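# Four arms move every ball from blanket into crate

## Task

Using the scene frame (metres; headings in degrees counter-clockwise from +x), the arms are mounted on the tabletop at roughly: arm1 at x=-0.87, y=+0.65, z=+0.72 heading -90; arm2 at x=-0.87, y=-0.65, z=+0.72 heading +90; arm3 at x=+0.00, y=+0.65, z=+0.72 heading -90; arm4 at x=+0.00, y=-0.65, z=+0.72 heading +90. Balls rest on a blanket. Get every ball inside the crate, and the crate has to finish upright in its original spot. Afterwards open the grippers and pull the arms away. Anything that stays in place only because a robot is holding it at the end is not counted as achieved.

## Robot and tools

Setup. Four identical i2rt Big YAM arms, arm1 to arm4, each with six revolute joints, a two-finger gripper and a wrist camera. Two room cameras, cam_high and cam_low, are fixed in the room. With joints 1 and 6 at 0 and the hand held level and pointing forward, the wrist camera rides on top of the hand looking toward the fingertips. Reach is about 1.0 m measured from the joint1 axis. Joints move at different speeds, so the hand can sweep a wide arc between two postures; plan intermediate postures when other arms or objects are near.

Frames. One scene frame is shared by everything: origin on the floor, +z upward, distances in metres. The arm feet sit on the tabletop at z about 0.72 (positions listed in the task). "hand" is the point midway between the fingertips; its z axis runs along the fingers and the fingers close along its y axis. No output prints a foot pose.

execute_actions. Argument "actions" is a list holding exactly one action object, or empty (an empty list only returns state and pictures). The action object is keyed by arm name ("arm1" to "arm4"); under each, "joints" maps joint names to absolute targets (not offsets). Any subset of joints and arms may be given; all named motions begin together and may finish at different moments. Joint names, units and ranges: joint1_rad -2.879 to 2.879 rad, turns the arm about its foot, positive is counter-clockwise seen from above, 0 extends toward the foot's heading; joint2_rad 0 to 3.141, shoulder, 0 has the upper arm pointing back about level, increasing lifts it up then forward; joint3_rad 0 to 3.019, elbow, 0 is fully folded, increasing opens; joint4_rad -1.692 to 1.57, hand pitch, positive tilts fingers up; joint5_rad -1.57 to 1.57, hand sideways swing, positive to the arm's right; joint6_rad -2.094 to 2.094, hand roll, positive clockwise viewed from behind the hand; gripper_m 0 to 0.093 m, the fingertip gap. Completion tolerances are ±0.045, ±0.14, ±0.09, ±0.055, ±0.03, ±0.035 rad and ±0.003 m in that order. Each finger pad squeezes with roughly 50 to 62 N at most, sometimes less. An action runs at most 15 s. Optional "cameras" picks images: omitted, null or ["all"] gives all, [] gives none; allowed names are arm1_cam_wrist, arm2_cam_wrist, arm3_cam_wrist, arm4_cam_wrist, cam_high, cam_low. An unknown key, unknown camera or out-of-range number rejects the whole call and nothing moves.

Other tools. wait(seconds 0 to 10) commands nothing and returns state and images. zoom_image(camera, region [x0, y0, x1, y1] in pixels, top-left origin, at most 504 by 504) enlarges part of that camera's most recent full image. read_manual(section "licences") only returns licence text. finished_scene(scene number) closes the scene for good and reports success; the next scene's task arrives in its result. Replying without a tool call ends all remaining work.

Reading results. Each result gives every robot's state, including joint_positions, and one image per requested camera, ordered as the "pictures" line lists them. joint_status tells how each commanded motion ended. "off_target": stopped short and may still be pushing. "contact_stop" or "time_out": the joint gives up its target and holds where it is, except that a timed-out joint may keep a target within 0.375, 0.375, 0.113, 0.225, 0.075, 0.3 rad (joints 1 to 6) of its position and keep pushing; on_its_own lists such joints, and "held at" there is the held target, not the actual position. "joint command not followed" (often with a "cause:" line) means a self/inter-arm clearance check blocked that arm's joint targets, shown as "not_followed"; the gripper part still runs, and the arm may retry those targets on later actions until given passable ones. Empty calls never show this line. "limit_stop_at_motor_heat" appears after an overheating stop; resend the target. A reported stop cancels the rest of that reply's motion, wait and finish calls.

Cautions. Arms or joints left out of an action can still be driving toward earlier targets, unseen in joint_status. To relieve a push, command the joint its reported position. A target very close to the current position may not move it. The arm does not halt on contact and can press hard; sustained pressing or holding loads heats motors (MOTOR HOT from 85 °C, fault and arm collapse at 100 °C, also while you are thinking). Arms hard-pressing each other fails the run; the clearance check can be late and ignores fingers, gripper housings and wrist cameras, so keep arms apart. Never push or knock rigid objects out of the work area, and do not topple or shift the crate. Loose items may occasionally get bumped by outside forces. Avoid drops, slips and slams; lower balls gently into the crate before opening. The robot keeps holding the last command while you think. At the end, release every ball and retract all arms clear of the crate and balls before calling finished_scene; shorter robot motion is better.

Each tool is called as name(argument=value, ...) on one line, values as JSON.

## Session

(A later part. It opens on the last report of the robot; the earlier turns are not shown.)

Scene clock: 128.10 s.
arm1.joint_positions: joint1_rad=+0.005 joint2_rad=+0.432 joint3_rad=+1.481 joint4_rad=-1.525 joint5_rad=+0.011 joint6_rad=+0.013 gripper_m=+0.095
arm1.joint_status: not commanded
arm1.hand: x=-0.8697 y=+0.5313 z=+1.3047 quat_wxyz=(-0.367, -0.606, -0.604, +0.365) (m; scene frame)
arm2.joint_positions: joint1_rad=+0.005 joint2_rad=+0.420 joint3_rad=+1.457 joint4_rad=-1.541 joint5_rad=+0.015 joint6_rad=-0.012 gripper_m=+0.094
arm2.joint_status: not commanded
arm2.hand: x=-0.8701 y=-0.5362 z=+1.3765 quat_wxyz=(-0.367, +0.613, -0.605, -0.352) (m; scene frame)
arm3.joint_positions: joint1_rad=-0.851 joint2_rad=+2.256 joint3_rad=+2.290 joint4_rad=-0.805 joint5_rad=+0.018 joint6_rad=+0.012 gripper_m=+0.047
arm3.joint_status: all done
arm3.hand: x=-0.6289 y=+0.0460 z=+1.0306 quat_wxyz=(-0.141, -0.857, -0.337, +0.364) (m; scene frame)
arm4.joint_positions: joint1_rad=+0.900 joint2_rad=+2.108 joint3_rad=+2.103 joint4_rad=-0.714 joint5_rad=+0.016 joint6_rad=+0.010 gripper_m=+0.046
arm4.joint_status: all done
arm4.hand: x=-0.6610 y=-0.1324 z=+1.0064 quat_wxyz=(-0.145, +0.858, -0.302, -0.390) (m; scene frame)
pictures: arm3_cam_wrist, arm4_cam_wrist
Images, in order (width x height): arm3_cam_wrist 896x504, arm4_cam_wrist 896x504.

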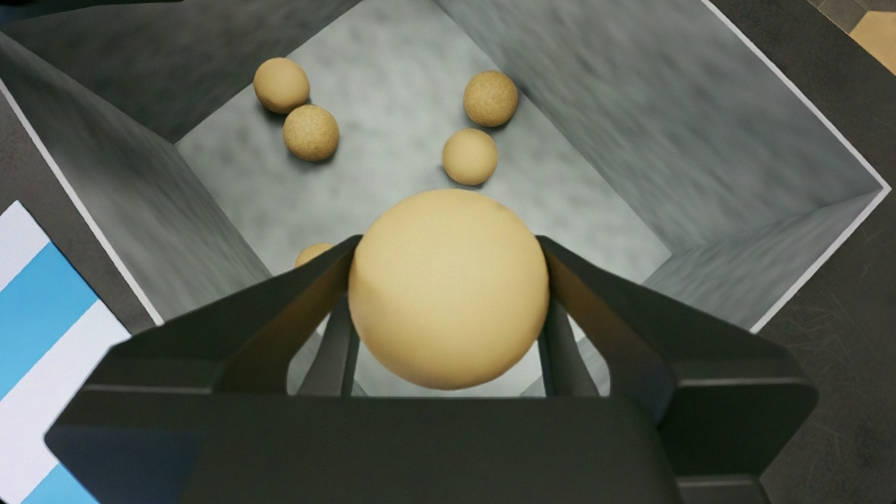

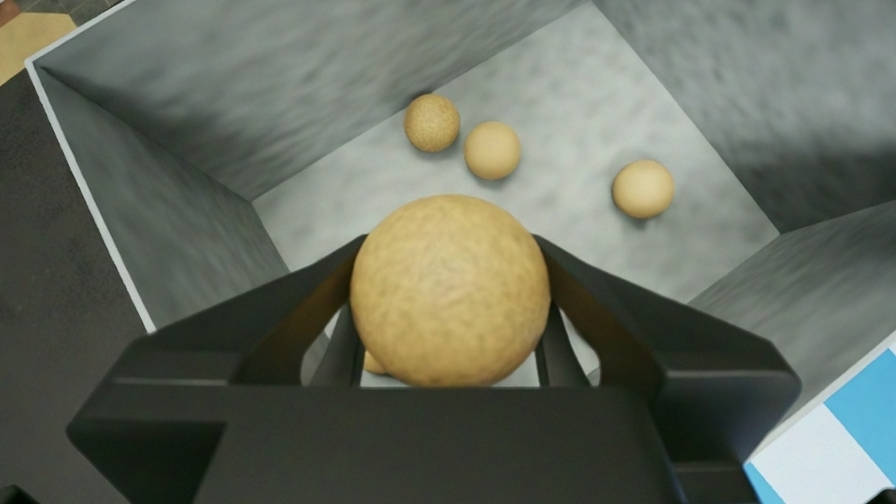

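execute_actions(actions=[{"arm3":{"joints":{"gripper_m":0.093}},"arm4":{"joints":{"gripper_m":0.093}}}], cameras=[])

execute_actions(actions=[{"arm3":{"joints":{"joint1_rad":-0.083,"joint2_rad":1.4,"joint3_rad":1.5,"joint4_rad":-1.11,"joint6_rad":0.33}},"arm4":{"joints":{"joint1_rad":0.378,"joint2_rad":1.3,"joint3_rad":1.4,"joint4_rad":-1.288,"joint6_rad":-1.73}}}], cameras=[])

execute_actions(actions=[{"arm3":{"joints":{"joint2_rad":2.163,"joint3_rad":1.701}},"arm4":{"joints":{"joint2_rad":2.145,"joint3_rad":1.862}}}], cameras=["arm3_cam_wrist","arm4_cam_wrist","cam_high"])

Scene clock: 143.13 s.
arm1.joint_positions: joint1_rad=+0.005 joint2_rad=+0.432 joint3_rad=+1.481 joint4_rad=-1.525 joint5_rad=+0.011 joint6_rad=+0.013 gripper_m=+0.095
arm1.joint_status: not commanded
arm1.hand: x=-0.8697 y=+0.5313 z=+1.3047 quat_wxyz=(-0.367, -0.606, -0.604, +0.365) (m; scene frame)
arm2.joint_positions: joint1_rad=+0.005 joint2_rad=+0.420 joint3_rad=+1.457 joint4_rad=-1.541 joint5_rad=+0.015 joint6_rad=-0.012 gripper_m=+0.094
arm2.joint_status: not commanded
arm2.hand: x=-0.8701 y=-0.5362 z=+1.3765 quat_wxyz=(-0.367, +0.613, -0.605, -0.352) (m; scene frame)
arm3.joint_positions: joint1_rad=-0.851 joint2_rad=+2.256 joint3_rad=+2.290 joint4_rad=-0.805 joint5_rad=+0.018 joint6_rad=+0.012 gripper_m=+0.093
arm3.joint_status: all done
arm3.hand: x=-0.6289 y=+0.0460 z=+1.0306 quat_wxyz=(-0.141, -0.857, -0.337, +0.364) (m; scene frame)
arm4.joint_positions: joint1_rad=+0.900 joint2_rad=+2.108 joint3_rad=+2.103 joint4_rad=-0.714 joint5_rad=+0.016 joint6_rad=+0.009 gripper_m=+0.093
arm4.joint_status: all done
arm4.hand: x=-0.6610 y=-0.1324 z=+1.0064 quat_wxyz=(-0.145, +0.858, -0.301, -0.390) (m; scene frame)
pictures: none
No camera images: the call's "cameras" was empty. Leave "cameras" out to get every camera's image.

Scene clock: 145.37 s.
arm1.joint_positions: joint1_rad=+0.005 joint2_rad=+0.432 joint3_rad=+1.481 joint4_rad=-1.525 joint5_rad=+0.011 joint6_rad=+0.013 gripper_m=+0.095
arm1.joint_status: not commanded
arm1.hand: x=-0.8697 y=+0.5313 z=+1.3047 quat_wxyz=(-0.367, -0.606, -0.604, +0.365) (m; scene frame)
arm2.joint_positions: joint1_rad=+0.005 joint2_rad=+0.420 joint3_rad=+1.457 joint4_rad=-1.541 joint5_rad=+0.015 joint6_rad=-0.012 gripper_m=+0.094
arm2.joint_status: not commanded
arm2.hand: x=-0.8701 y=-0.5362 z=+1.3765 quat_wxyz=(-0.367, +0.613, -0.605, -0.352) (m; scene frame)
arm3.joint_positions: joint1_rad=-0.083 joint2_rad=+1.401 joint3_rad=+1.498 joint4_rad=-1.102 joint5_rad=+0.011 joint6_rad=+0.322 gripper_m=+0.093
arm3.joint_status: all done
arm3.hand: x=-0.0199 y=+0.1138 z=+1.1523 quat_wxyz=(-0.221, -0.789, -0.547, +0.172) (m; scene frame)
arm4.joint_positions: joint1_rad=+0.386 joint2_rad=+1.285 joint3_rad=+1.410 joint4_rad=-1.281 joint5_rad=+0.017 joint6_rad=-1.720 gripper_m=+0.093
arm4.joint_status: all done
arm4.hand: x=-0.1730 y=-0.2293 z=+1.0842 quat_wxyz=(-0.210, +0.942, +0.261, -0.015) (m; scene frame)
pictures: none
No camera images: the call's "cameras" was empty. Leave "cameras" out to get every camera's image.

Scene clock: 147.03 s.
arm1.joint_positions: joint1_rad=+0.005 joint2_rad=+0.432 joint3_rad=+1.481 joint4_rad=-1.525 joint5_rad=+0.011 joint6_rad=+0.013 gripper_m=+0.095
arm1.joint_status: not commanded
arm1.hand: x=-0.8697 y=+0.5313 z=+1.3047 quat_wxyz=(-0.367, -0.606, -0.604, +0.365) (m; scene frame)
arm2.joint_positions: joint1_rad=+0.005 joint2_rad=+0.420 joint3_rad=+1.457 joint4_rad=-1.541 joint5_rad=+0.015 joint6_rad=-0.012 gripper_m=+0.094
arm2.joint_status: not commanded
arm2.hand: x=-0.8701 y=-0.5362 z=+1.3765 quat_wxyz=(-0.367, +0.613, -0.605, -0.352) (m; scene frame)
arm3.joint_positions: joint1_rad=-0.083 joint2_rad=+2.169 joint3_rad=+1.677 joint4_rad=-1.106 joint5_rad=+0.011 joint6_rad=+0.322 gripper_m=+0.093
arm3.joint_status: all done
arm3.hand: x=-0.0231 y=+0.0292 z=+0.7861 quat_wxyz=(+0.014, -0.821, -0.571, -0.003) (m; scene frame)
arm4.joint_positions: joint1_rad=+0.386 joint2_rad=+2.175 joint3_rad=+1.814 joint4_rad=-1.286 joint5_rad=+0.017 joint6_rad=-1.722 gripper_m=+0.093
arm4.joint_status: all done
arm4.hand: x=-0.2390 y=-0.0658 z=+0.7736 quat_wxyz=(+0.032, +0.962, +0.269, +0.015) (m; scene frame)
pictures: arm3_cam_wrist, arm4_cam_wrist, cam_high
Images, in order (width x height): arm3_cam_wrist 896x504, arm4_cam_wrist 896x504, cam_high 896x504.

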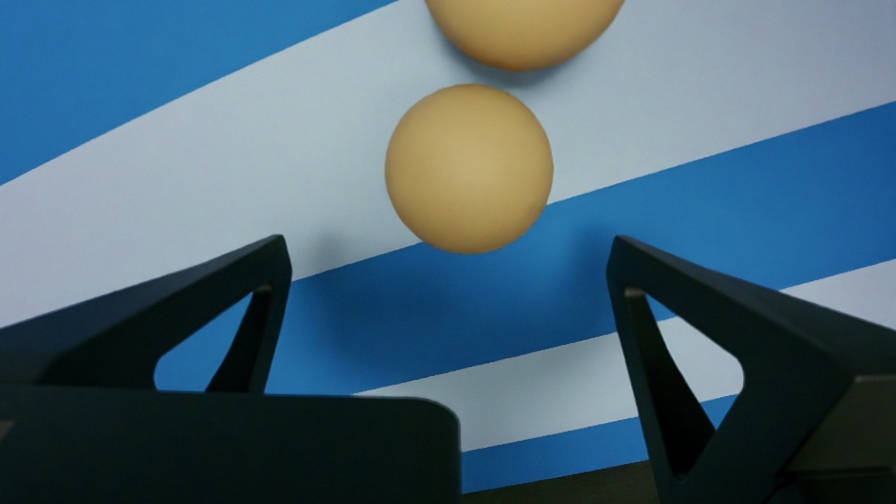

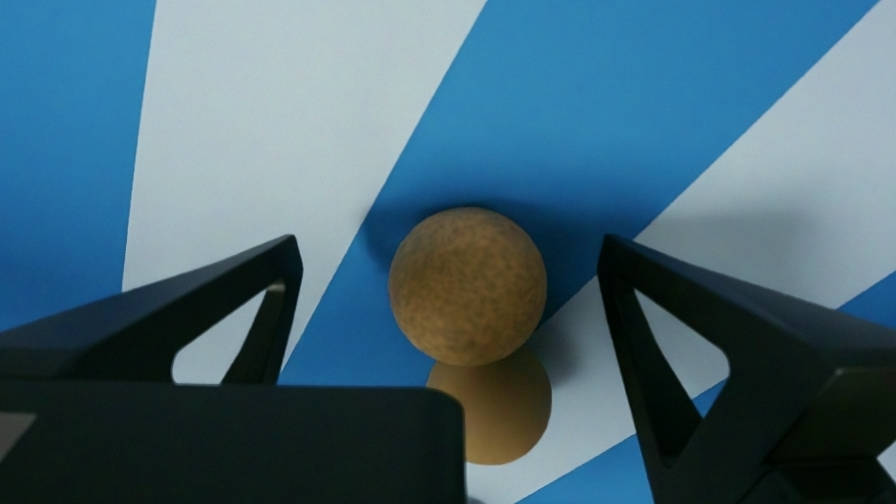

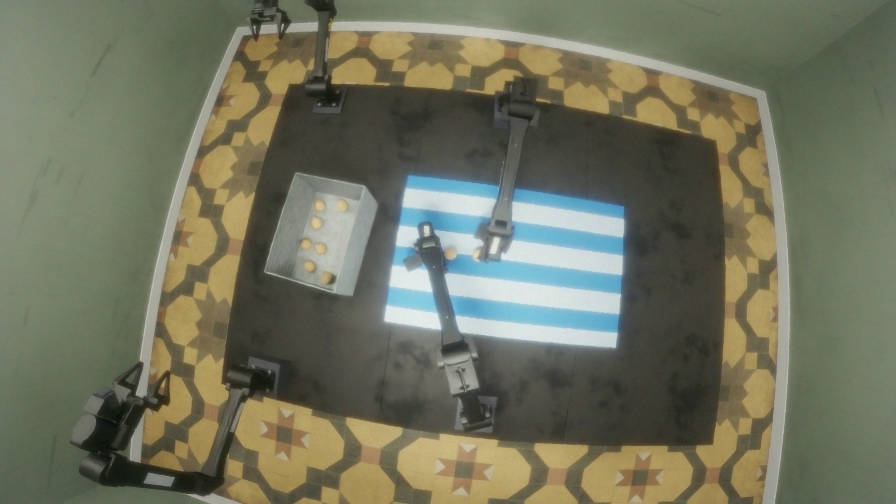

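execute_actions(actions=[{"arm3":{"joints":{"joint1_rad":-0.1,"joint2_rad":2.231,"joint3_rad":1.687,"joint4_rad":-1.027,"joint6_rad":0.5}},"arm4":{"joints":{"joint1_rad":0.355,"joint2_rad":2.176,"joint3_rad":1.734,"joint4_rad":-1.129}}}], cameras=["arm3_cam_wrist","arm4_cam_wrist"])

Scene clock: 152.10 s.
arm1.joint_positions: joint1_rad=+0.005 joint2_rad=+0.432 joint3_rad=+1.481 joint4_rad=-1.525 joint5_rad=+0.011 joint6_rad=+0.013 gripper_m=+0.095
arm1.joint_status: not commanded
arm1.hand: x=-0.8697 y=+0.5313 z=+1.3047 quat_wxyz=(-0.367, -0.606, -0.604, +0.365) (m; scene frame)
arm2.joint_positions: joint1_rad=+0.005 joint2_rad=+0.420 joint3_rad=+1.457 joint4_rad=-1.541 joint5_rad=+0.015 joint6_rad=-0.012 gripper_m=+0.094
arm2.joint_status: not commanded
arm2.hand: x=-0.8701 y=-0.5362 z=+1.3765 quat_wxyz=(-0.367, +0.613, -0.605, -0.352) (m; scene frame)
arm3.joint_positions: joint1_rad=-0.095 joint2_rad=+2.236 joint3_rad=+1.677 joint4_rad=-1.038 joint5_rad=+0.011 joint6_rad=+0.491 gripper_m=+0.093
arm3.joint_status: all done
arm3.hand: x=-0.0314 y=+0.0243 z=+0.7457 quat_wxyz=(+0.014, -0.869, -0.494, -0.002) (m; scene frame)
arm4.joint_positions: joint1_rad=+0.355 joint2_rad=+2.174 joint3_rad=+1.750 joint4_rad=-1.138 joint5_rad=+0.015 joint6_rad=-1.723 gripper_m=+0.093
arm4.joint_status: all done
arm4.hand: x=-0.2255 y=-0.0480 z=+0.7513 quat_wxyz=(-0.010, +0.967, +0.255, +0.009) (m; scene frame)
pictures: arm3_cam_wrist, arm4_cam_wrist
Images, in order (width x height): arm3_cam_wrist 896x504, arm4_cam_wrist 896x504.

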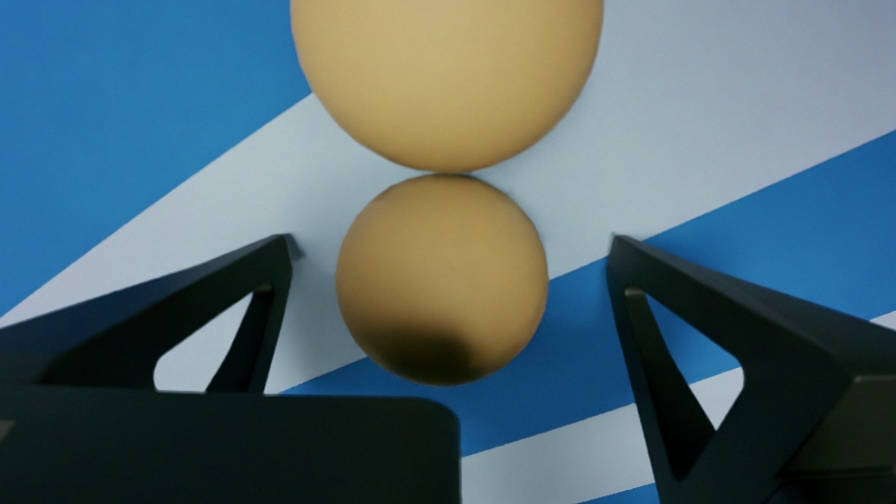

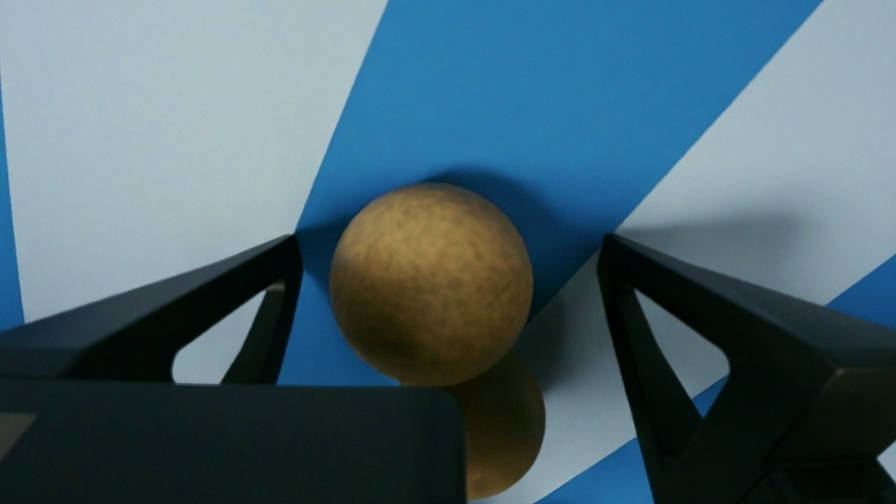

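execute_actions(actions=[{"arm3":{"joints":{"gripper_m":0.03}},"arm4":{"joints":{"gripper_m":0.03}}}], cameras=[])

execute_actions(actions=[{"arm3":{"joints":{"joint2_rad":1.4,"joint3_rad":1.5,"joint4_rad":-1.4}},"arm4":{"joints":{"joint1_rad":0.6,"joint2_rad":1.3,"joint3_rad":1.4}}}], cameras=[])

execute_actions(actions=[{"arm3":{"joints":{"joint1_rad":-0.85,"joint4_rad":-0.8,"joint6_rad":0}},"arm4":{"joints":{"joint1_rad":0.9,"joint2_rad":2.096,"joint3_rad":2.176,"joint4_rad":-0.7,"joint6_rad":0}}}], cameras=[])

execute_actions(actions=[{"arm3":{"joints":{"joint2_rad":2.24,"joint3_rad":2.35}},"arm4":{"joints":{"gripper_m":0.093}}}], cameras=["arm3_cam_wrist","arm4_cam_wrist","cam_high"])

Scene clock: 157.77 s.
arm1.joint_positions: joint1_rad=+0.005 joint2_rad=+0.432 joint3_rad=+1.481 joint4_rad=-1.525 joint5_rad=+0.011 joint6_rad=+0.013 gripper_m=+0.095
arm1.joint_status: not commanded
arm1.hand: x=-0.8697 y=+0.5313 z=+1.3047 quat_wxyz=(-0.367, -0.606, -0.604, +0.365) (m; scene frame)
arm2.joint_positions: joint1_rad=+0.005 joint2_rad=+0.420 joint3_rad=+1.457 joint4_rad=-1.541 joint5_rad=+0.015 joint6_rad=-0.012 gripper_m=+0.094
arm2.joint_status: not commanded
arm2.hand: x=-0.8701 y=-0.5362 z=+1.3765 quat_wxyz=(-0.367, +0.613, -0.605, -0.352) (m; scene frame)
arm3.joint_positions: joint1_rad=-0.095 joint2_rad=+2.236 joint3_rad=+1.677 joint4_rad=-1.038 joint5_rad=+0.012 joint6_rad=+0.492 gripper_m=+0.047
arm3.joint_status: gripper_m off_target (ended at +0.047, target +0.030)
arm3.hand: x=-0.0315 y=+0.0244 z=+0.7457 quat_wxyz=(+0.014, -0.870, -0.494, -0.001) (m; scene frame)
arm4.joint_positions: joint1_rad=+0.355 joint2_rad=+2.174 joint3_rad=+1.750 joint4_rad=-1.137 joint5_rad=+0.015 joint6_rad=-1.723 gripper_m=+0.047
arm4.joint_status: gripper_m off_target (ended at +0.047, target +0.030)
arm4.hand: x=-0.2256 y=-0.0477 z=+0.7513 quat_wxyz=(-0.011, +0.967, +0.255, +0.009) (m; scene frame)
pictures: none
No camera images: the call's "cameras" was empty. Leave "cameras" out to get every camera's image.

Scene clock: 159.43 s.
arm1.joint_positions: joint1_rad=+0.005 joint2_rad=+0.432 joint3_rad=+1.481 joint4_rad=-1.525 joint5_rad=+0.011 joint6_rad=+0.013 gripper_m=+0.095
arm1.joint_status: not commanded
arm1.hand: x=-0.8697 y=+0.5313 z=+1.3047 quat_wxyz=(-0.367, -0.606, -0.604, +0.365) (m; scene frame)
arm2.joint_positions: joint1_rad=+0.005 joint2_rad=+0.420 joint3_rad=+1.457 joint4_rad=-1.541 joint5_rad=+0.015 joint6_rad=-0.012 gripper_m=+0.094
arm2.joint_status: not commanded
arm2.hand: x=-0.8701 y=-0.5362 z=+1.3765 quat_wxyz=(-0.367, +0.613, -0.605, -0.352) (m; scene frame)
arm3.joint_positions: joint1_rad=-0.095 joint2_rad=+1.403 joint3_rad=+1.481 joint4_rad=-1.392 joint5_rad=+0.012 joint6_rad=+0.492 gripper_m=+0.047
arm3.joint_status: all done
arm3.hand: x=-0.0238 y=+0.1821 z=+1.1144 quat_wxyz=(-0.105, -0.863, -0.489, +0.074) (m; scene frame)
arm4.joint_positions: joint1_rad=+0.593 joint2_rad=+1.288 joint3_rad=+1.400 joint4_rad=-1.129 joint5_rad=+0.015 joint6_rad=-1.723 gripper_m=+0.047
arm4.joint_status: all done
arm4.hand: x=-0.2750 y=-0.2475 z=+1.0947 quat_wxyz=(-0.273, +0.894, +0.352, -0.051) (m; scene frame)
pictures: none
No camera images: the call's "cameras" was empty. Leave "cameras" out to get every camera's image.

Scene clock: 161.67 s.
arm1.joint_positions: joint1_rad=+0.005 joint2_rad=+0.432 joint3_rad=+1.481 joint4_rad=-1.525 joint5_rad=+0.011 joint6_rad=+0.013 gripper_m=+0.095
arm1.joint_status: not commanded
arm1.hand: x=-0.8697 y=+0.5313 z=+1.3047 quat_wxyz=(-0.367, -0.606, -0.604, +0.365) (m; scene frame)
arm2.joint_positions: joint1_rad=+0.005 joint2_rad=+0.420 joint3_rad=+1.457 joint4_rad=-1.541 joint5_rad=+0.015 joint6_rad=-0.012 gripper_m=+0.094
arm2.joint_status: not commanded
arm2.hand: x=-0.8701 y=-0.5362 z=+1.3765 quat_wxyz=(-0.367, +0.613, -0.605, -0.352) (m; scene frame)
arm3.joint_positions: joint1_rad=-0.857 joint2_rad=+1.403 joint3_rad=+1.481 joint4_rad=-0.820 joint5_rad=+0.014 joint6_rad=+0.008 gripper_m=+0.047
arm3.joint_status: all done
arm3.hand: x=-0.4263 y=+0.2462 z=+1.1863 quat_wxyz=(-0.146, -0.852, -0.335, +0.376) (m; scene frame)
arm4.joint_positions: joint1_rad=+0.900 joint2_rad=+2.106 joint3_rad=+2.103 joint4_rad=-0.716 joint5_rad=+0.015 joint6_rad=-0.010 gripper_m=+0.047
arm4.joint_status: all done
arm4.hand: x=-0.6612 y=-0.1335 z=+1.0077 quat_wxyz=(-0.148, +0.861, -0.293, -0.389) (m; scene frame)
pictures: none
No camera images: the call's "cameras" was empty. Leave "cameras" out to get every camera's image.

Scene clock: 163.50 s.
arm1.joint_positions: joint1_rad=+0.005 joint2_rad=+0.432 joint3_rad=+1.481 joint4_rad=-1.525 joint5_rad=+0.011 joint6_rad=+0.013 gripper_m=+0.095
arm1.joint_status: not commanded
arm1.hand: x=-0.8697 y=+0.5313 z=+1.3047 quat_wxyz=(-0.367, -0.606, -0.604, +0.365) (m; scene frame)
arm2.joint_positions: joint1_rad=+0.005 joint2_rad=+0.420 joint3_rad=+1.457 joint4_rad=-1.541 joint5_rad=+0.015 joint6_rad=-0.012 gripper_m=+0.094
arm2.joint_status: not commanded
arm2.hand: x=-0.8701 y=-0.5362 z=+1.3765 quat_wxyz=(-0.367, +0.613, -0.605, -0.352) (m; scene frame)
arm3.joint_positions: joint1_rad=-0.857 joint2_rad=+2.256 joint3_rad=+2.290 joint4_rad=-0.810 joint5_rad=+0.014 joint6_rad=+0.008 gripper_m=+0.047
arm3.joint_status: all done
arm3.hand: x=-0.6314 y=+0.0501 z=+1.0296 quat_wxyz=(-0.140, -0.858, -0.337, +0.362) (m; scene frame)
arm4.joint_positions: joint1_rad=+0.900 joint2_rad=+2.106 joint3_rad=+2.103 joint4_rad=-0.716 joint5_rad=+0.015 joint6_rad=-0.009 gripper_m=+0.093
arm4.joint_status: all done
arm4.hand: x=-0.6612 y=-0.1335 z=+1.0077 quat_wxyz=(-0.148, +0.861, -0.293, -0.389) (m; scene frame)
pictures: arm3_cam_wrist, arm4_cam_wrist, cam_high
Images, in order (width x height): arm3_cam_wrist 896x504, arm4_cam_wrist 896x504, cam_high 896x504.

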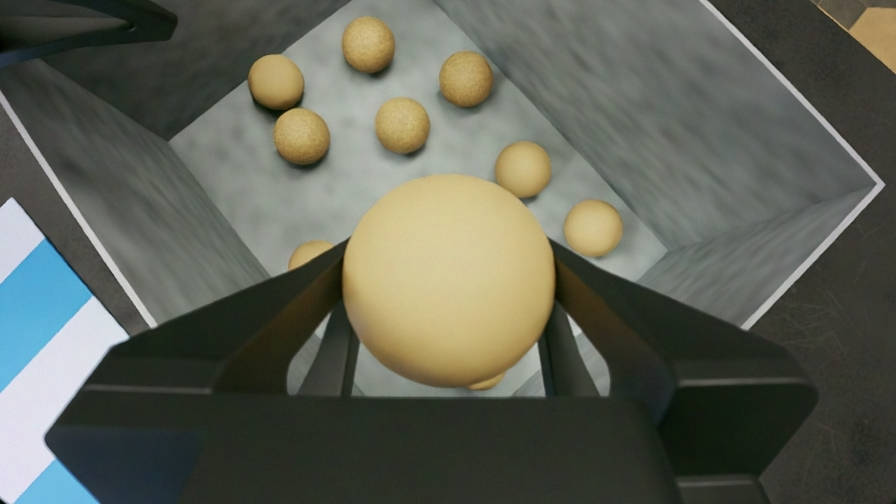

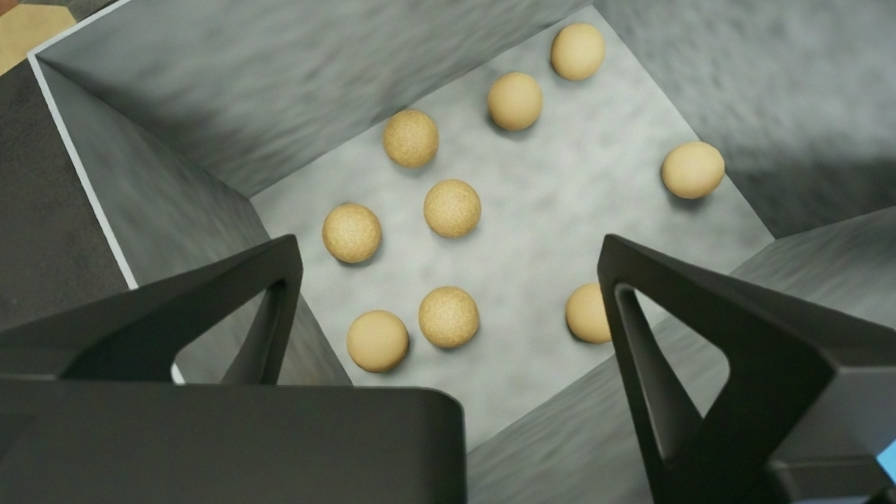

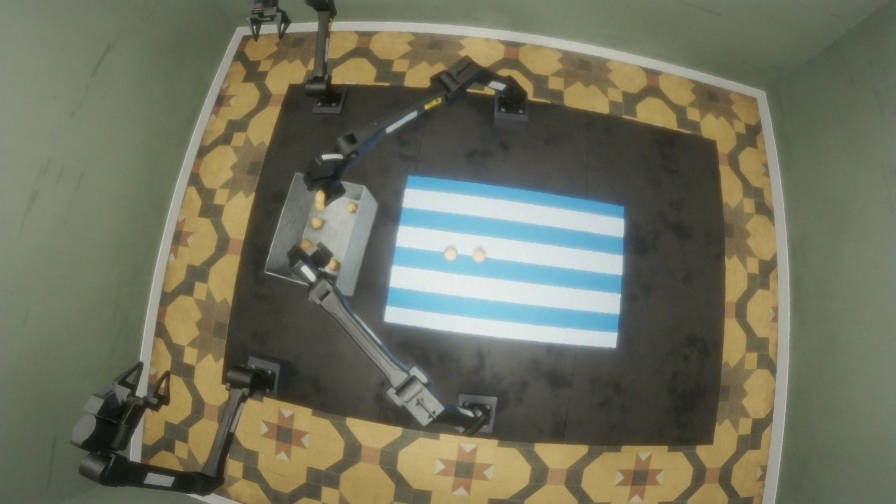

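execute_actions(actions=[{"arm3":{"joints":{"gripper_m":0.093}},"arm4":{"joints":{"joint1_rad":0.272,"joint2_rad":1.3,"joint3_rad":1.4,"joint4_rad":-1.322}}}], cameras=[])

execute_actions(actions=[{"arm3":{"joints":{"joint2_rad":1.3,"joint3_rad":1.4,"joint4_rad":-1.223}},"arm4":{"joints":{"joint2_rad":2.191,"joint3_rad":1.942}}}], cameras=["arm4_cam_wrist"])

Scene clock: 169.03 s.
arm1.joint_positions: joint1_rad=+0.005 joint2_rad=+0.432 joint3_rad=+1.481 joint4_rad=-1.525 joint5_rad=+0.011 joint6_rad=+0.013 gripper_m=+0.095
arm1.joint_status: not commanded
arm1.hand: x=-0.8697 y=+0.5313 z=+1.3047 quat_wxyz=(-0.367, -0.606, -0.604, +0.365) (m; scene frame)
arm2.joint_positions: joint1_rad=+0.005 joint2_rad=+0.420 joint3_rad=+1.457 joint4_rad=-1.541 joint5_rad=+0.015 joint6_rad=-0.012 gripper_m=+0.094
arm2.joint_status: not commanded
arm2.hand: x=-0.8701 y=-0.5362 z=+1.3765 quat_wxyz=(-0.367, +0.613, -0.605, -0.352) (m; scene frame)
arm3.joint_positions: joint1_rad=-0.857 joint2_rad=+2.256 joint3_rad=+2.290 joint4_rad=-0.810 joint5_rad=+0.014 joint6_rad=+0.008 gripper_m=+0.093
arm3.joint_status: all done
arm3.hand: x=-0.6314 y=+0.0501 z=+1.0296 quat_wxyz=(-0.140, -0.858, -0.337, +0.362) (m; scene frame)
arm4.joint_positions: joint1_rad=+0.276 joint2_rad=+1.285 joint3_rad=+1.410 joint4_rad=-1.315 joint5_rad=+0.019 joint6_rad=-0.005 gripper_m=+0.093
arm4.joint_status: all done
arm4.hand: x=-0.1231 y=-0.2202 z=+1.0813 quat_wxyz=(-0.126, +0.785, -0.588, -0.148) (m; scene frame)
pictures: none
No camera images: the call's "cameras" was empty. Leave "cameras" out to get every camera's image.

Scene clock: 170.63 s.
arm1.joint_positions: joint1_rad=+0.005 joint2_rad=+0.432 joint3_rad=+1.481 joint4_rad=-1.525 joint5_rad=+0.011 joint6_rad=+0.013 gripper_m=+0.095
arm1.joint_status: not commanded
arm1.hand: x=-0.8697 y=+0.5313 z=+1.3047 quat_wxyz=(-0.367, -0.606, -0.604, +0.365) (m; scene frame)
arm2.joint_positions: joint1_rad=+0.005 joint2_rad=+0.420 joint3_rad=+1.457 joint4_rad=-1.541 joint5_rad=+0.015 joint6_rad=-0.012 gripper_m=+0.094
arm2.joint_status: not commanded
arm2.hand: x=-0.8701 y=-0.5362 z=+1.3765 quat_wxyz=(-0.367, +0.613, -0.605, -0.352) (m; scene frame)
arm3.joint_positions: joint1_rad=-0.857 joint2_rad=+1.301 joint3_rad=+1.397 joint4_rad=-1.216 joint5_rad=+0.014 joint6_rad=+0.008 gripper_m=+0.093
arm3.joint_status: all done
arm3.hand: x=-0.3441 y=+0.3248 z=+1.1365 quat_wxyz=(-0.078, -0.906, -0.358, +0.210) (m; scene frame)
arm4.joint_positions: joint1_rad=+0.276 joint2_rad=+2.221 joint3_rad=+1.886 joint4_rad=-1.320 joint5_rad=+0.019 joint6_rad=-0.005 gripper_m=+0.093
arm4.joint_status: all done
arm4.hand: x=-0.1771 y=-0.0301 z=+0.7708 quat_wxyz=(+0.013, +0.801, -0.597, +0.037) (m; scene frame)
pictures: arm4_cam_wrist
Images, in order (width x height): arm4_cam_wrist 896x504.

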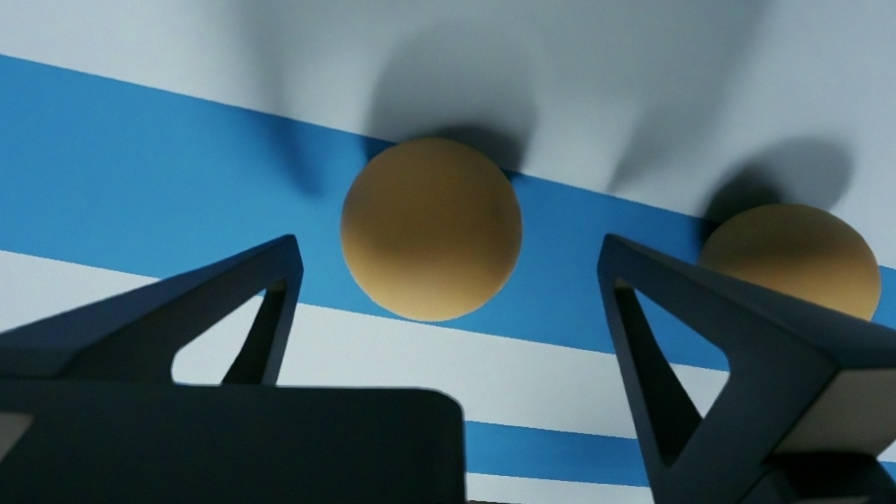

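execute_actions(actions=[{"arm3":{"joints":{"joint1_rad":-0.146}},"arm4":{"joints":{"joint1_rad":0.287,"joint2_rad":2.191,"joint3_rad":1.761,"joint4_rad":-1.142}}}], cameras=[])

execute_actions(actions=[{"arm4":{"joints":{"gripper_m":0.03}}}], cameras=[])

execute_actions(actions=[{"arm4":{"joints":{"joint1_rad":0.6,"joint2_rad":1.3,"joint3_rad":1.4}}}], cameras=[])

execute_actions(actions=[{"arm3":{"joints":{"joint2_rad":2.302,"joint3_rad":1.955}},"arm4":{"joints":{"joint1_rad":0.9,"joint2_rad":2.096,"joint3_rad":2.176,"joint4_rad":-0.7}}}], cameras=["arm3_cam_wrist","arm4_cam_wrist"])

Scene clock: 177.60 s.
arm1.joint_positions: joint1_rad=+0.005 joint2_rad=+0.432 joint3_rad=+1.481 joint4_rad=-1.525 joint5_rad=+0.011 joint6_rad=+0.013 gripper_m=+0.095
arm1.joint_status: not commanded
arm1.hand: x=-0.8697 y=+0.5313 z=+1.3047 quat_wxyz=(-0.367, -0.606, -0.604, +0.365) (m; scene frame)
arm2.joint_positions: joint1_rad=+0.005 joint2_rad=+0.420 joint3_rad=+1.457 joint4_rad=-1.541 joint5_rad=+0.015 joint6_rad=-0.012 gripper_m=+0.094
arm2.joint_status: not commanded
arm2.hand: x=-0.8701 y=-0.5362 z=+1.3765 quat_wxyz=(-0.367, +0.613, -0.605, -0.352) (m; scene frame)
arm3.joint_positions: joint1_rad=-0.142 joint2_rad=+1.301 joint3_rad=+1.397 joint4_rad=-1.216 joint5_rad=+0.014 joint6_rad=+0.007 gripper_m=+0.093
arm3.joint_status: all done
arm3.hand: x=-0.0466 y=+0.1788 z=+1.1363 quat_wxyz=(-0.146, -0.724, -0.653, +0.170) (m; scene frame)
arm4.joint_positions: joint1_rad=+0.281 joint2_rad=+2.194 joint3_rad=+1.783 joint4_rad=-1.151 joint5_rad=+0.016 joint6_rad=-0.004 gripper_m=+0.093
arm4.joint_status: all done
arm4.hand: x=-0.1818 y=-0.0257 z=+0.7505 quat_wxyz=(-0.014, +0.802, -0.597, -0.001) (m; scene frame)
pictures: none
No camera images: the call's "cameras" was empty. Leave "cameras" out to get every camera's image.

Scene clock: 178.23 s.
arm1.joint_positions: joint1_rad=+0.005 joint2_rad=+0.432 joint3_rad=+1.481 joint4_rad=-1.525 joint5_rad=+0.011 joint6_rad=+0.013 gripper_m=+0.095
arm1.joint_status: not commanded
arm1.hand: x=-0.8697 y=+0.5313 z=+1.3047 quat_wxyz=(-0.367, -0.606, -0.604, +0.365) (m; scene frame)
arm2.joint_positions: joint1_rad=+0.005 joint2_rad=+0.420 joint3_rad=+1.457 joint4_rad=-1.541 joint5_rad=+0.015 joint6_rad=-0.012 gripper_m=+0.094
arm2.joint_status: not commanded
arm2.hand: x=-0.8701 y=-0.5362 z=+1.3765 quat_wxyz=(-0.367, +0.613, -0.605, -0.352) (m; scene frame)
arm3.joint_positions: joint1_rad=-0.142 joint2_rad=+1.301 joint3_rad=+1.397 joint4_rad=-1.216 joint5_rad=+0.014 joint6_rad=+0.007 gripper_m=+0.093
arm3.joint_status: not commanded
arm3.hand: x=-0.0466 y=+0.1788 z=+1.1363 quat_wxyz=(-0.146, -0.724, -0.653, +0.170) (m; scene frame)
arm4.joint_positions: joint1_rad=+0.283 joint2_rad=+2.194 joint3_rad=+1.783 joint4_rad=-1.151 joint5_rad=+0.015 joint6_rad=-0.004 gripper_m=+0.047
arm4.joint_status: gripper_m off_target (ended at +0.047, target +0.030)
arm4.hand: x=-0.1834 y=-0.0262 z=+0.7505 quat_wxyz=(-0.014, +0.803, -0.596, -0.002) (m; scene frame)
pictures: none
No camera images: the call's "cameras" was empty. Leave "cameras" out to get every camera's image.

Scene clock: 179.90 s.
arm1.joint_positions: joint1_rad=+0.005 joint2_rad=+0.432 joint3_rad=+1.481 joint4_rad=-1.525 joint5_rad=+0.011 joint6_rad=+0.013 gripper_m=+0.095
arm1.joint_status: not commanded
arm1.hand: x=-0.8697 y=+0.5313 z=+1.3047 quat_wxyz=(-0.367, -0.606, -0.604, +0.365) (m; scene frame)
arm2.joint_positions: joint1_rad=+0.005 joint2_rad=+0.420 joint3_rad=+1.457 joint4_rad=-1.541 joint5_rad=+0.015 joint6_rad=-0.012 gripper_m=+0.094
arm2.joint_status: not commanded
arm2.hand: x=-0.8701 y=-0.5362 z=+1.3765 quat_wxyz=(-0.367, +0.613, -0.605, -0.352) (m; scene frame)
arm3.joint_positions: joint1_rad=-0.142 joint2_rad=+1.301 joint3_rad=+1.397 joint4_rad=-1.216 joint5_rad=+0.014 joint6_rad=+0.007 gripper_m=+0.093
arm3.joint_status: not commanded
arm3.hand: x=-0.0466 y=+0.1788 z=+1.1363 quat_wxyz=(-0.146, -0.724, -0.653, +0.170) (m; scene frame)
arm4.joint_positions: joint1_rad=+0.593 joint2_rad=+1.289 joint3_rad=+1.404 joint4_rad=-1.143 joint5_rad=+0.014 joint6_rad=-0.004 gripper_m=+0.047
arm4.joint_status: all done
arm4.hand: x=-0.2741 y=-0.2493 z=+1.0947 quat_wxyz=(-0.136, +0.852, -0.448, -0.236) (m; scene frame)
pictures: none
No camera images: the call's "cameras" was empty. Leave "cameras" out to get every camera's image.

Scene clock: 181.77 s.
arm1.joint_positions: joint1_rad=+0.005 joint2_rad=+0.432 joint3_rad=+1.481 joint4_rad=-1.525 joint5_rad=+0.011 joint6_rad=+0.013 gripper_m=+0.095
arm1.joint_status: not commanded
arm1.hand: x=-0.8697 y=+0.5313 z=+1.3047 quat_wxyz=(-0.367, -0.606, -0.604, +0.365) (m; scene frame)
arm2.joint_positions: joint1_rad=+0.005 joint2_rad=+0.420 joint3_rad=+1.457 joint4_rad=-1.541 joint5_rad=+0.015 joint6_rad=-0.012 gripper_m=+0.094
arm2.joint_status: not commanded
arm2.hand: x=-0.8701 y=-0.5362 z=+1.3765 quat_wxyz=(-0.367, +0.613, -0.605, -0.352) (m; scene frame)
arm3.joint_positions: joint1_rad=-0.142 joint2_rad=+2.308 joint3_rad=+1.915 joint4_rad=-1.220 joint5_rad=+0.014 joint6_rad=+0.007 gripper_m=+0.093
arm3.joint_status: all done
arm3.hand: x=-0.0652 y=-0.0159 z=+0.7808 quat_wxyz=(+0.020, -0.741, -0.671, -0.010) (m; scene frame)
arm4.joint_positions: joint1_rad=+0.900 joint2_rad=+2.106 joint3_rad=+2.102 joint4_rad=-0.716 joint5_rad=+0.014 joint6_rad=-0.004 gripper_m=+0.047
arm4.joint_status: all done
arm4.hand: x=-0.6609 y=-0.1334 z=+1.0067 quat_wxyz=(-0.146, +0.860, -0.295, -0.389) (m; scene frame)
pictures: arm3_cam_wrist, arm4_cam_wrist
Images, in order (width x height): arm3_cam_wrist 896x504, arm4_cam_wrist 896x504.

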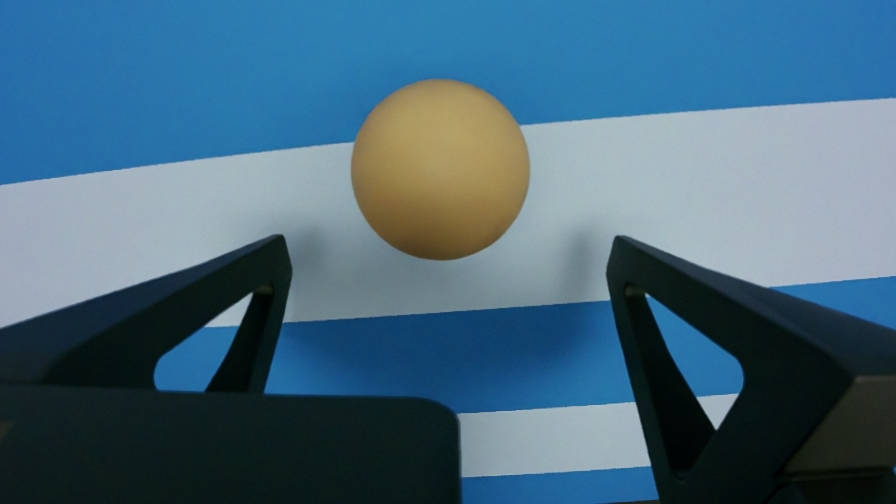

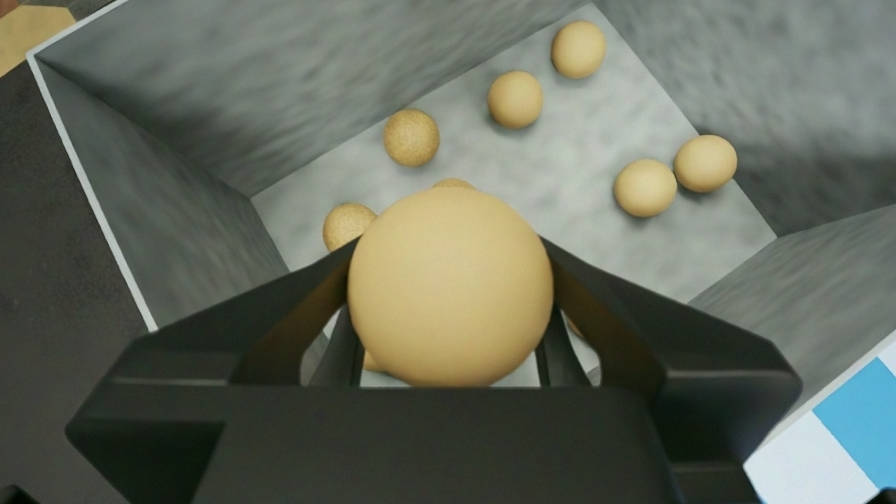

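execute_actions(actions=[{"arm3":{"joints":{"joint2_rad":2.370,"joint3_rad":1.98,"joint4_rad":-1.151}},"arm4":{"joints":{"gripper_m":0.093}}}], cameras=["arm3_cam_wrist"])

execute_actions(actions=[{"arm3":{"joints":{"gripper_m":0.03}},"arm4":{"joints":{"joint2_rad":0.8,"joint3_rad":1.4}}}], cameras=["arm3_cam_wrist"])

execute_actions(actions=[{"arm3":{"joints":{"joint1_rad":-0.6,"joint2_rad":1.4,"joint3_rad":1.5}}}], cameras=[])

execute_actions(actions=[{"arm3":{"joints":{"joint1_rad":-0.85,"joint2_rad":2.24,"joint3_rad":2.35,"joint4_rad":-0.8}}}], cameras=["arm3_cam_wrist"])

Scene clock: 187.33 s.
arm1.joint_positions: joint1_rad=+0.005 joint2_rad=+0.432 joint3_rad=+1.481 joint4_rad=-1.525 joint5_rad=+0.011 joint6_rad=+0.013 gripper_m=+0.095
arm1.joint_status: not commanded
arm1.hand: x=-0.8697 y=+0.5313 z=+1.3047 quat_wxyz=(-0.367, -0.606, -0.604, +0.365) (m; scene frame)
arm2.joint_positions: joint1_rad=+0.005 joint2_rad=+0.420 joint3_rad=+1.457 joint4_rad=-1.541 joint5_rad=+0.015 joint6_rad=-0.012 gripper_m=+0.094
arm2.joint_status: not commanded
arm2.hand: x=-0.8701 y=-0.5362 z=+1.3765 quat_wxyz=(-0.367, +0.613, -0.605, -0.352) (m; scene frame)
arm3.joint_positions: joint1_rad=-0.142 joint2_rad=+2.371 joint3_rad=+1.937 joint4_rad=-1.162 joint5_rad=+0.014 joint6_rad=+0.007 gripper_m=+0.093
arm3.joint_status: all done
arm3.hand: x=-0.0663 y=-0.0279 z=+0.7466 quat_wxyz=(+0.014, -0.741, -0.671, -0.004) (m; scene frame)
arm4.joint_positions: joint1_rad=+0.900 joint2_rad=+2.106 joint3_rad=+2.102 joint4_rad=-0.716 joint5_rad=+0.014 joint6_rad=-0.004 gripper_m=+0.093
arm4.joint_status: all done
arm4.hand: x=-0.6609 y=-0.1334 z=+1.0067 quat_wxyz=(-0.146, +0.860, -0.295, -0.389) (m; scene frame)
pictures: arm3_cam_wrist
Images, in order (width x height): arm3_cam_wrist 896x504.

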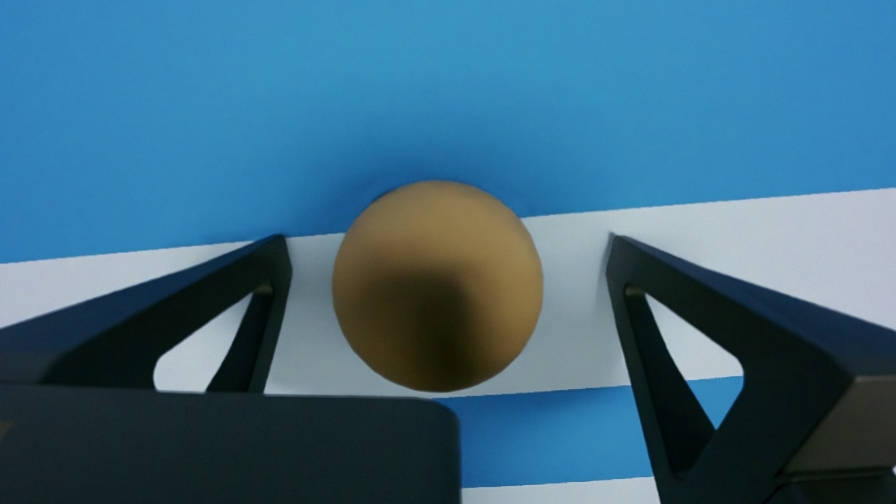

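Scene clock: 189.23 s.
arm1.joint_positions: joint1_rad=+0.005 joint2_rad=+0.432 joint3_rad=+1.481 joint4_rad=-1.525 joint5_rad=+0.011 joint6_rad=+0.013 gripper_m=+0.095
arm1.joint_status: not commanded
arm1.hand: x=-0.8697 y=+0.5313 z=+1.3047 quat_wxyz=(-0.367, -0.606, -0.604, +0.365) (m; scene frame)
arm2.joint_positions: joint1_rad=+0.005 joint2_rad=+0.420 joint3_rad=+1.457 joint4_rad=-1.541 joint5_rad=+0.015 joint6_rad=-0.012 gripper_m=+0.094
arm2.joint_status: not commanded
arm2.hand: x=-0.8701 y=-0.5362 z=+1.3765 quat_wxyz=(-0.367, +0.613, -0.605, -0.352) (m; scene frame)
arm3.joint_positions: joint1_rad=-0.142 joint2_rad=+2.371 joint3_rad=+1.937 joint4_rad=-1.162 joint5_rad=+0.014 joint6_rad=+0.007 gripper_m=+0.047
arm3.joint_status: gripper_m off_target (ended at +0.047, target +0.030)
arm3.hand: x=-0.0663 y=-0.0279 z=+0.7466 quat_wxyz=(+0.014, -0.741, -0.671, -0.004) (m; scene frame)
arm4.joint_positions: joint1_rad=+0.900 joint2_rad=+0.794 joint3_rad=+1.410 joint4_rad=-0.711 joint5_rad=+0.014 joint6_rad=-0.004 gripper_m=+0.093
arm4.joint_status: all done
arm4.hand: x=-0.2839 y=-0.4324 z=+1.3915 quat_wxyz=(-0.229, +0.698, -0.240, -0.635) (m; scene frame)
pictures: arm3_cam_wrist
Images, in order (width x height): arm3_cam_wrist 896x504.

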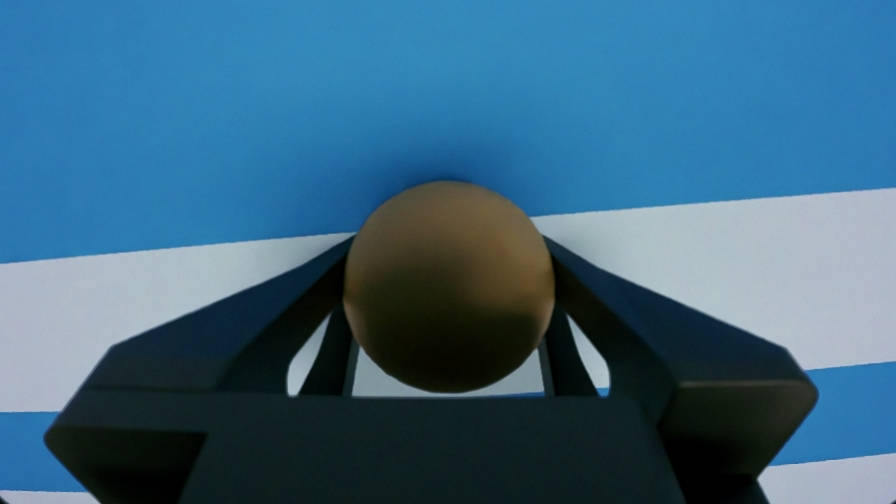

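Scene clock: 191.00 s.
arm1.joint_positions: joint1_rad=+0.005 joint2_rad=+0.432 joint3_rad=+1.481 joint4_rad=-1.525 joint5_rad=+0.011 joint6_rad=+0.013 gripper_m=+0.095
arm1.joint_status: not commanded
arm1.hand: x=-0.8697 y=+0.5313 z=+1.3047 quat_wxyz=(-0.367, -0.606, -0.604, +0.365) (m; scene frame)
arm2.joint_positions: joint1_rad=+0.005 joint2_rad=+0.420 joint3_rad=+1.457 joint4_rad=-1.541 joint5_rad=+0.015 joint6_rad=-0.012 gripper_m=+0.094
arm2.joint_status: not commanded
arm2.hand: x=-0.8701 y=-0.5362 z=+1.3765 quat_wxyz=(-0.367, +0.613, -0.605, -0.352) (m; scene frame)
arm3.joint_positions: joint1_rad=-0.594 joint2_rad=+1.403 joint3_rad=+1.497 joint4_rad=-1.154 joint5_rad=+0.015 joint6_rad=+0.006 gripper_m=+0.047
arm3.joint_status: all done
arm3.hand: x=-0.2748 y=+0.2018 z=+1.1440 quat_wxyz=(-0.118, -0.845, -0.471, +0.224) (m; scene frame)
arm4.joint_positions: joint1_rad=+0.900 joint2_rad=+0.794 joint3_rad=+1.410 joint4_rad=-0.711 joint5_rad=+0.014 joint6_rad=-0.004 gripper_m=+0.093
arm4.joint_status: not commanded
arm4.hand: x=-0.2839 y=-0.4324 z=+1.3915 quat_wxyz=(-0.229, +0.698, -0.240, -0.635) (m; scene frame)
pictures: none
No camera images: the call's "cameras" was empty. Leave "cameras" out to get every camera's image.

Scene clock: 192.83 s.
arm1.joint_positions: joint1_rad=+0.005 joint2_rad=+0.432 joint3_rad=+1.481 joint4_rad=-1.525 joint5_rad=+0.011 joint6_rad=+0.013 gripper_m=+0.095
arm1.joint_status: not commanded
arm1.hand: x=-0.8697 y=+0.5313 z=+1.3047 quat_wxyz=(-0.367, -0.606, -0.604, +0.365) (m; scene frame)
arm2.joint_positions: joint1_rad=+0.005 joint2_rad=+0.420 joint3_rad=+1.457 joint4_rad=-1.541 joint5_rad=+0.015 joint6_rad=-0.012 gripper_m=+0.094
arm2.joint_status: not commanded
arm2.hand: x=-0.8701 y=-0.5362 z=+1.3765 quat_wxyz=(-0.367, +0.613, -0.605, -0.352) (m; scene frame)
arm3.joint_positions: joint1_rad=-0.850 joint2_rad=+2.257 joint3_rad=+2.289 joint4_rad=-0.814 joint5_rad=+0.015 joint6_rad=+0.006 gripper_m=+0.047
arm3.joint_status: all done
arm3.hand: x=-0.6266 y=+0.0460 z=+1.0276 quat_wxyz=(-0.139, -0.857, -0.342, +0.359) (m; scene frame)
arm4.joint_positions: joint1_rad=+0.900 joint2_rad=+0.794 joint3_rad=+1.410 joint4_rad=-0.711 joint5_rad=+0.014 joint6_rad=-0.004 gripper_m=+0.093
arm4.joint_status: not commanded
arm4.hand: x=-0.2839 y=-0.4324 z=+1.3915 quat_wxyz=(-0.229, +0.698, -0.240, -0.635) (m; scene frame)
pictures: arm3_cam_wrist
Images, in order (width x height): arm3_cam_wrist 896x504.

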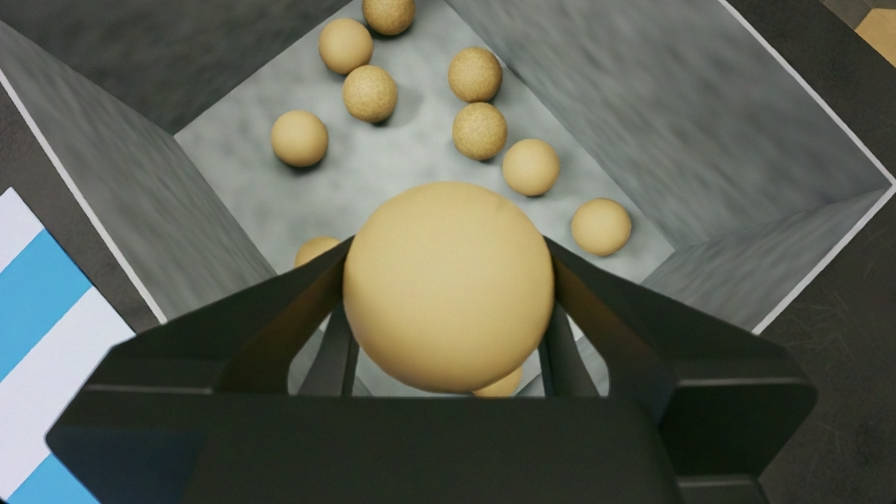

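execute_actions(actions=[{"arm3":{"joints":{"gripper_m":0.093}}}], cameras=[])

execute_actions(actions=[{"arm3":{"joints":{"joint2_rad":1.4,"joint3_rad":1.5}}}], cameras=["cam_high","arm2_cam_wrist"])

finished_scene(scene=1)

Scene clock: 195.77 s.
arm1.joint_positions: joint1_rad=+0.005 joint2_rad=+0.432 joint3_rad=+1.481 joint4_rad=-1.525 joint5_rad=+0.011 joint6_rad=+0.013 gripper_m=+0.095
arm1.joint_status: not commanded
arm1.hand: x=-0.8697 y=+0.5313 z=+1.3047 quat_wxyz=(-0.367, -0.606, -0.604, +0.365) (m; scene frame)
arm2.joint_positions: joint1_rad=+0.005 joint2_rad=+0.420 joint3_rad=+1.457 joint4_rad=-1.541 joint5_rad=+0.015 joint6_rad=-0.012 gripper_m=+0.094
arm2.joint_status: not commanded
arm2.hand: x=-0.8701 y=-0.5362 z=+1.3765 quat_wxyz=(-0.367, +0.613, -0.605, -0.352) (m; scene frame)
arm3.joint_positions: joint1_rad=-0.850 joint2_rad=+2.257 joint3_rad=+2.289 joint4_rad=-0.814 joint5_rad=+0.015 joint6_rad=+0.006 gripper_m=+0.093
arm3.joint_status: all done
arm3.hand: x=-0.6266 y=+0.0460 z=+1.0276 quat_wxyz=(-0.139, -0.857, -0.342, +0.359) (m; scene frame)
arm4.joint_positions: joint1_rad=+0.900 joint2_rad=+0.794 joint3_rad=+1.410 joint4_rad=-0.711 joint5_rad=+0.014 joint6_rad=-0.004 gripper_m=+0.093
arm4.joint_status: not commanded
arm4.hand: x=-0.2839 y=-0.4324 z=+1.3915 quat_wxyz=(-0.229, +0.698, -0.240, -0.635) (m; scene frame)
pictures: none
No camera images: the call's "cameras" was empty. Leave "cameras" out to get every camera's image.

Scene clock: 197.40 s.
arm1.joint_positions: joint1_rad=+0.005 joint2_rad=+0.432 joint3_rad=+1.481 joint4_rad=-1.525 joint5_rad=+0.011 joint6_rad=+0.013 gripper_m=+0.095
arm1.joint_status: not commanded
arm1.hand: x=-0.8697 y=+0.5313 z=+1.3047 quat_wxyz=(-0.367, -0.606, -0.604, +0.365) (m; scene frame)
arm2.joint_positions: joint1_rad=+0.005 joint2_rad=+0.420 joint3_rad=+1.457 joint4_rad=-1.541 joint5_rad=+0.015 joint6_rad=-0.012 gripper_m=+0.094
arm2.joint_status: not commanded
arm2.hand: x=-0.8701 y=-0.5362 z=+1.3765 quat_wxyz=(-0.367, +0.613, -0.605, -0.352) (m; scene frame)
arm3.joint_positions: joint1_rad=-0.850 joint2_rad=+1.405 joint3_rad=+1.496 joint4_rad=-0.810 joint5_rad=+0.015 joint6_rad=+0.006 gripper_m=+0.093
arm3.joint_status: all done
arm3.hand: x=-0.4265 y=+0.2402 z=+1.1955 quat_wxyz=(-0.150, -0.846, -0.337, +0.386) (m; scene frame)
arm4.joint_positions: joint1_rad=+0.900 joint2_rad=+0.794 joint3_rad=+1.410 joint4_rad=-0.711 joint5_rad=+0.014 joint6_rad=-0.004 gripper_m=+0.093
arm4.joint_status: not commanded
arm4.hand: x=-0.2839 y=-0.4324 z=+1.3915 quat_wxyz=(-0.229, +0.698, -0.240, -0.635) (m; scene frame)
pictures: arm2_cam_wrist, cam_high
Images, in order (width x height): arm2_cam_wrist 896x504, cam_high 896x504.

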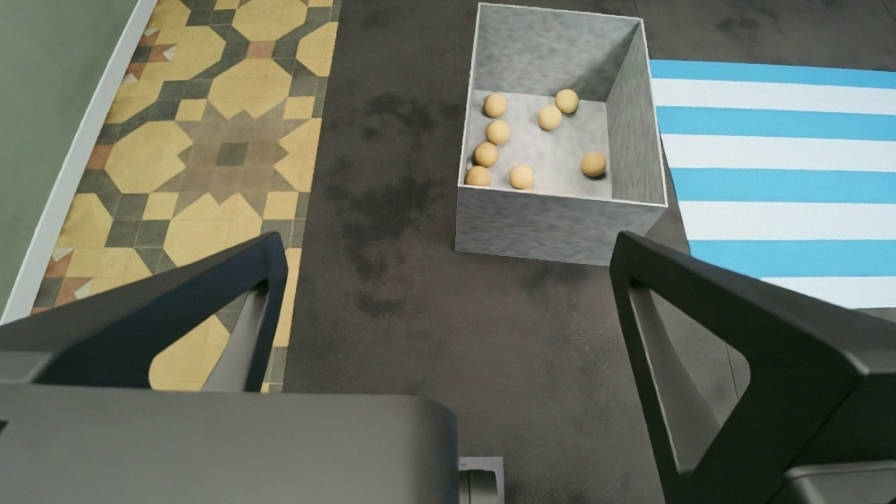

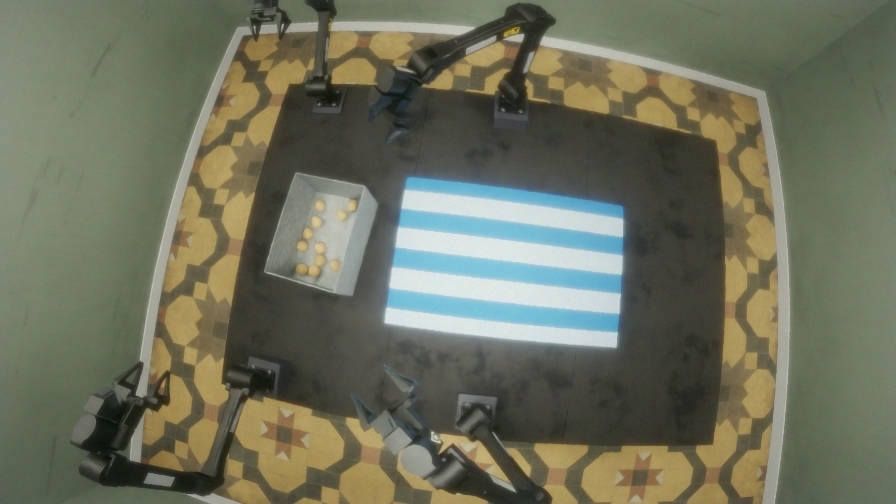

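The scene is finished: the task was done.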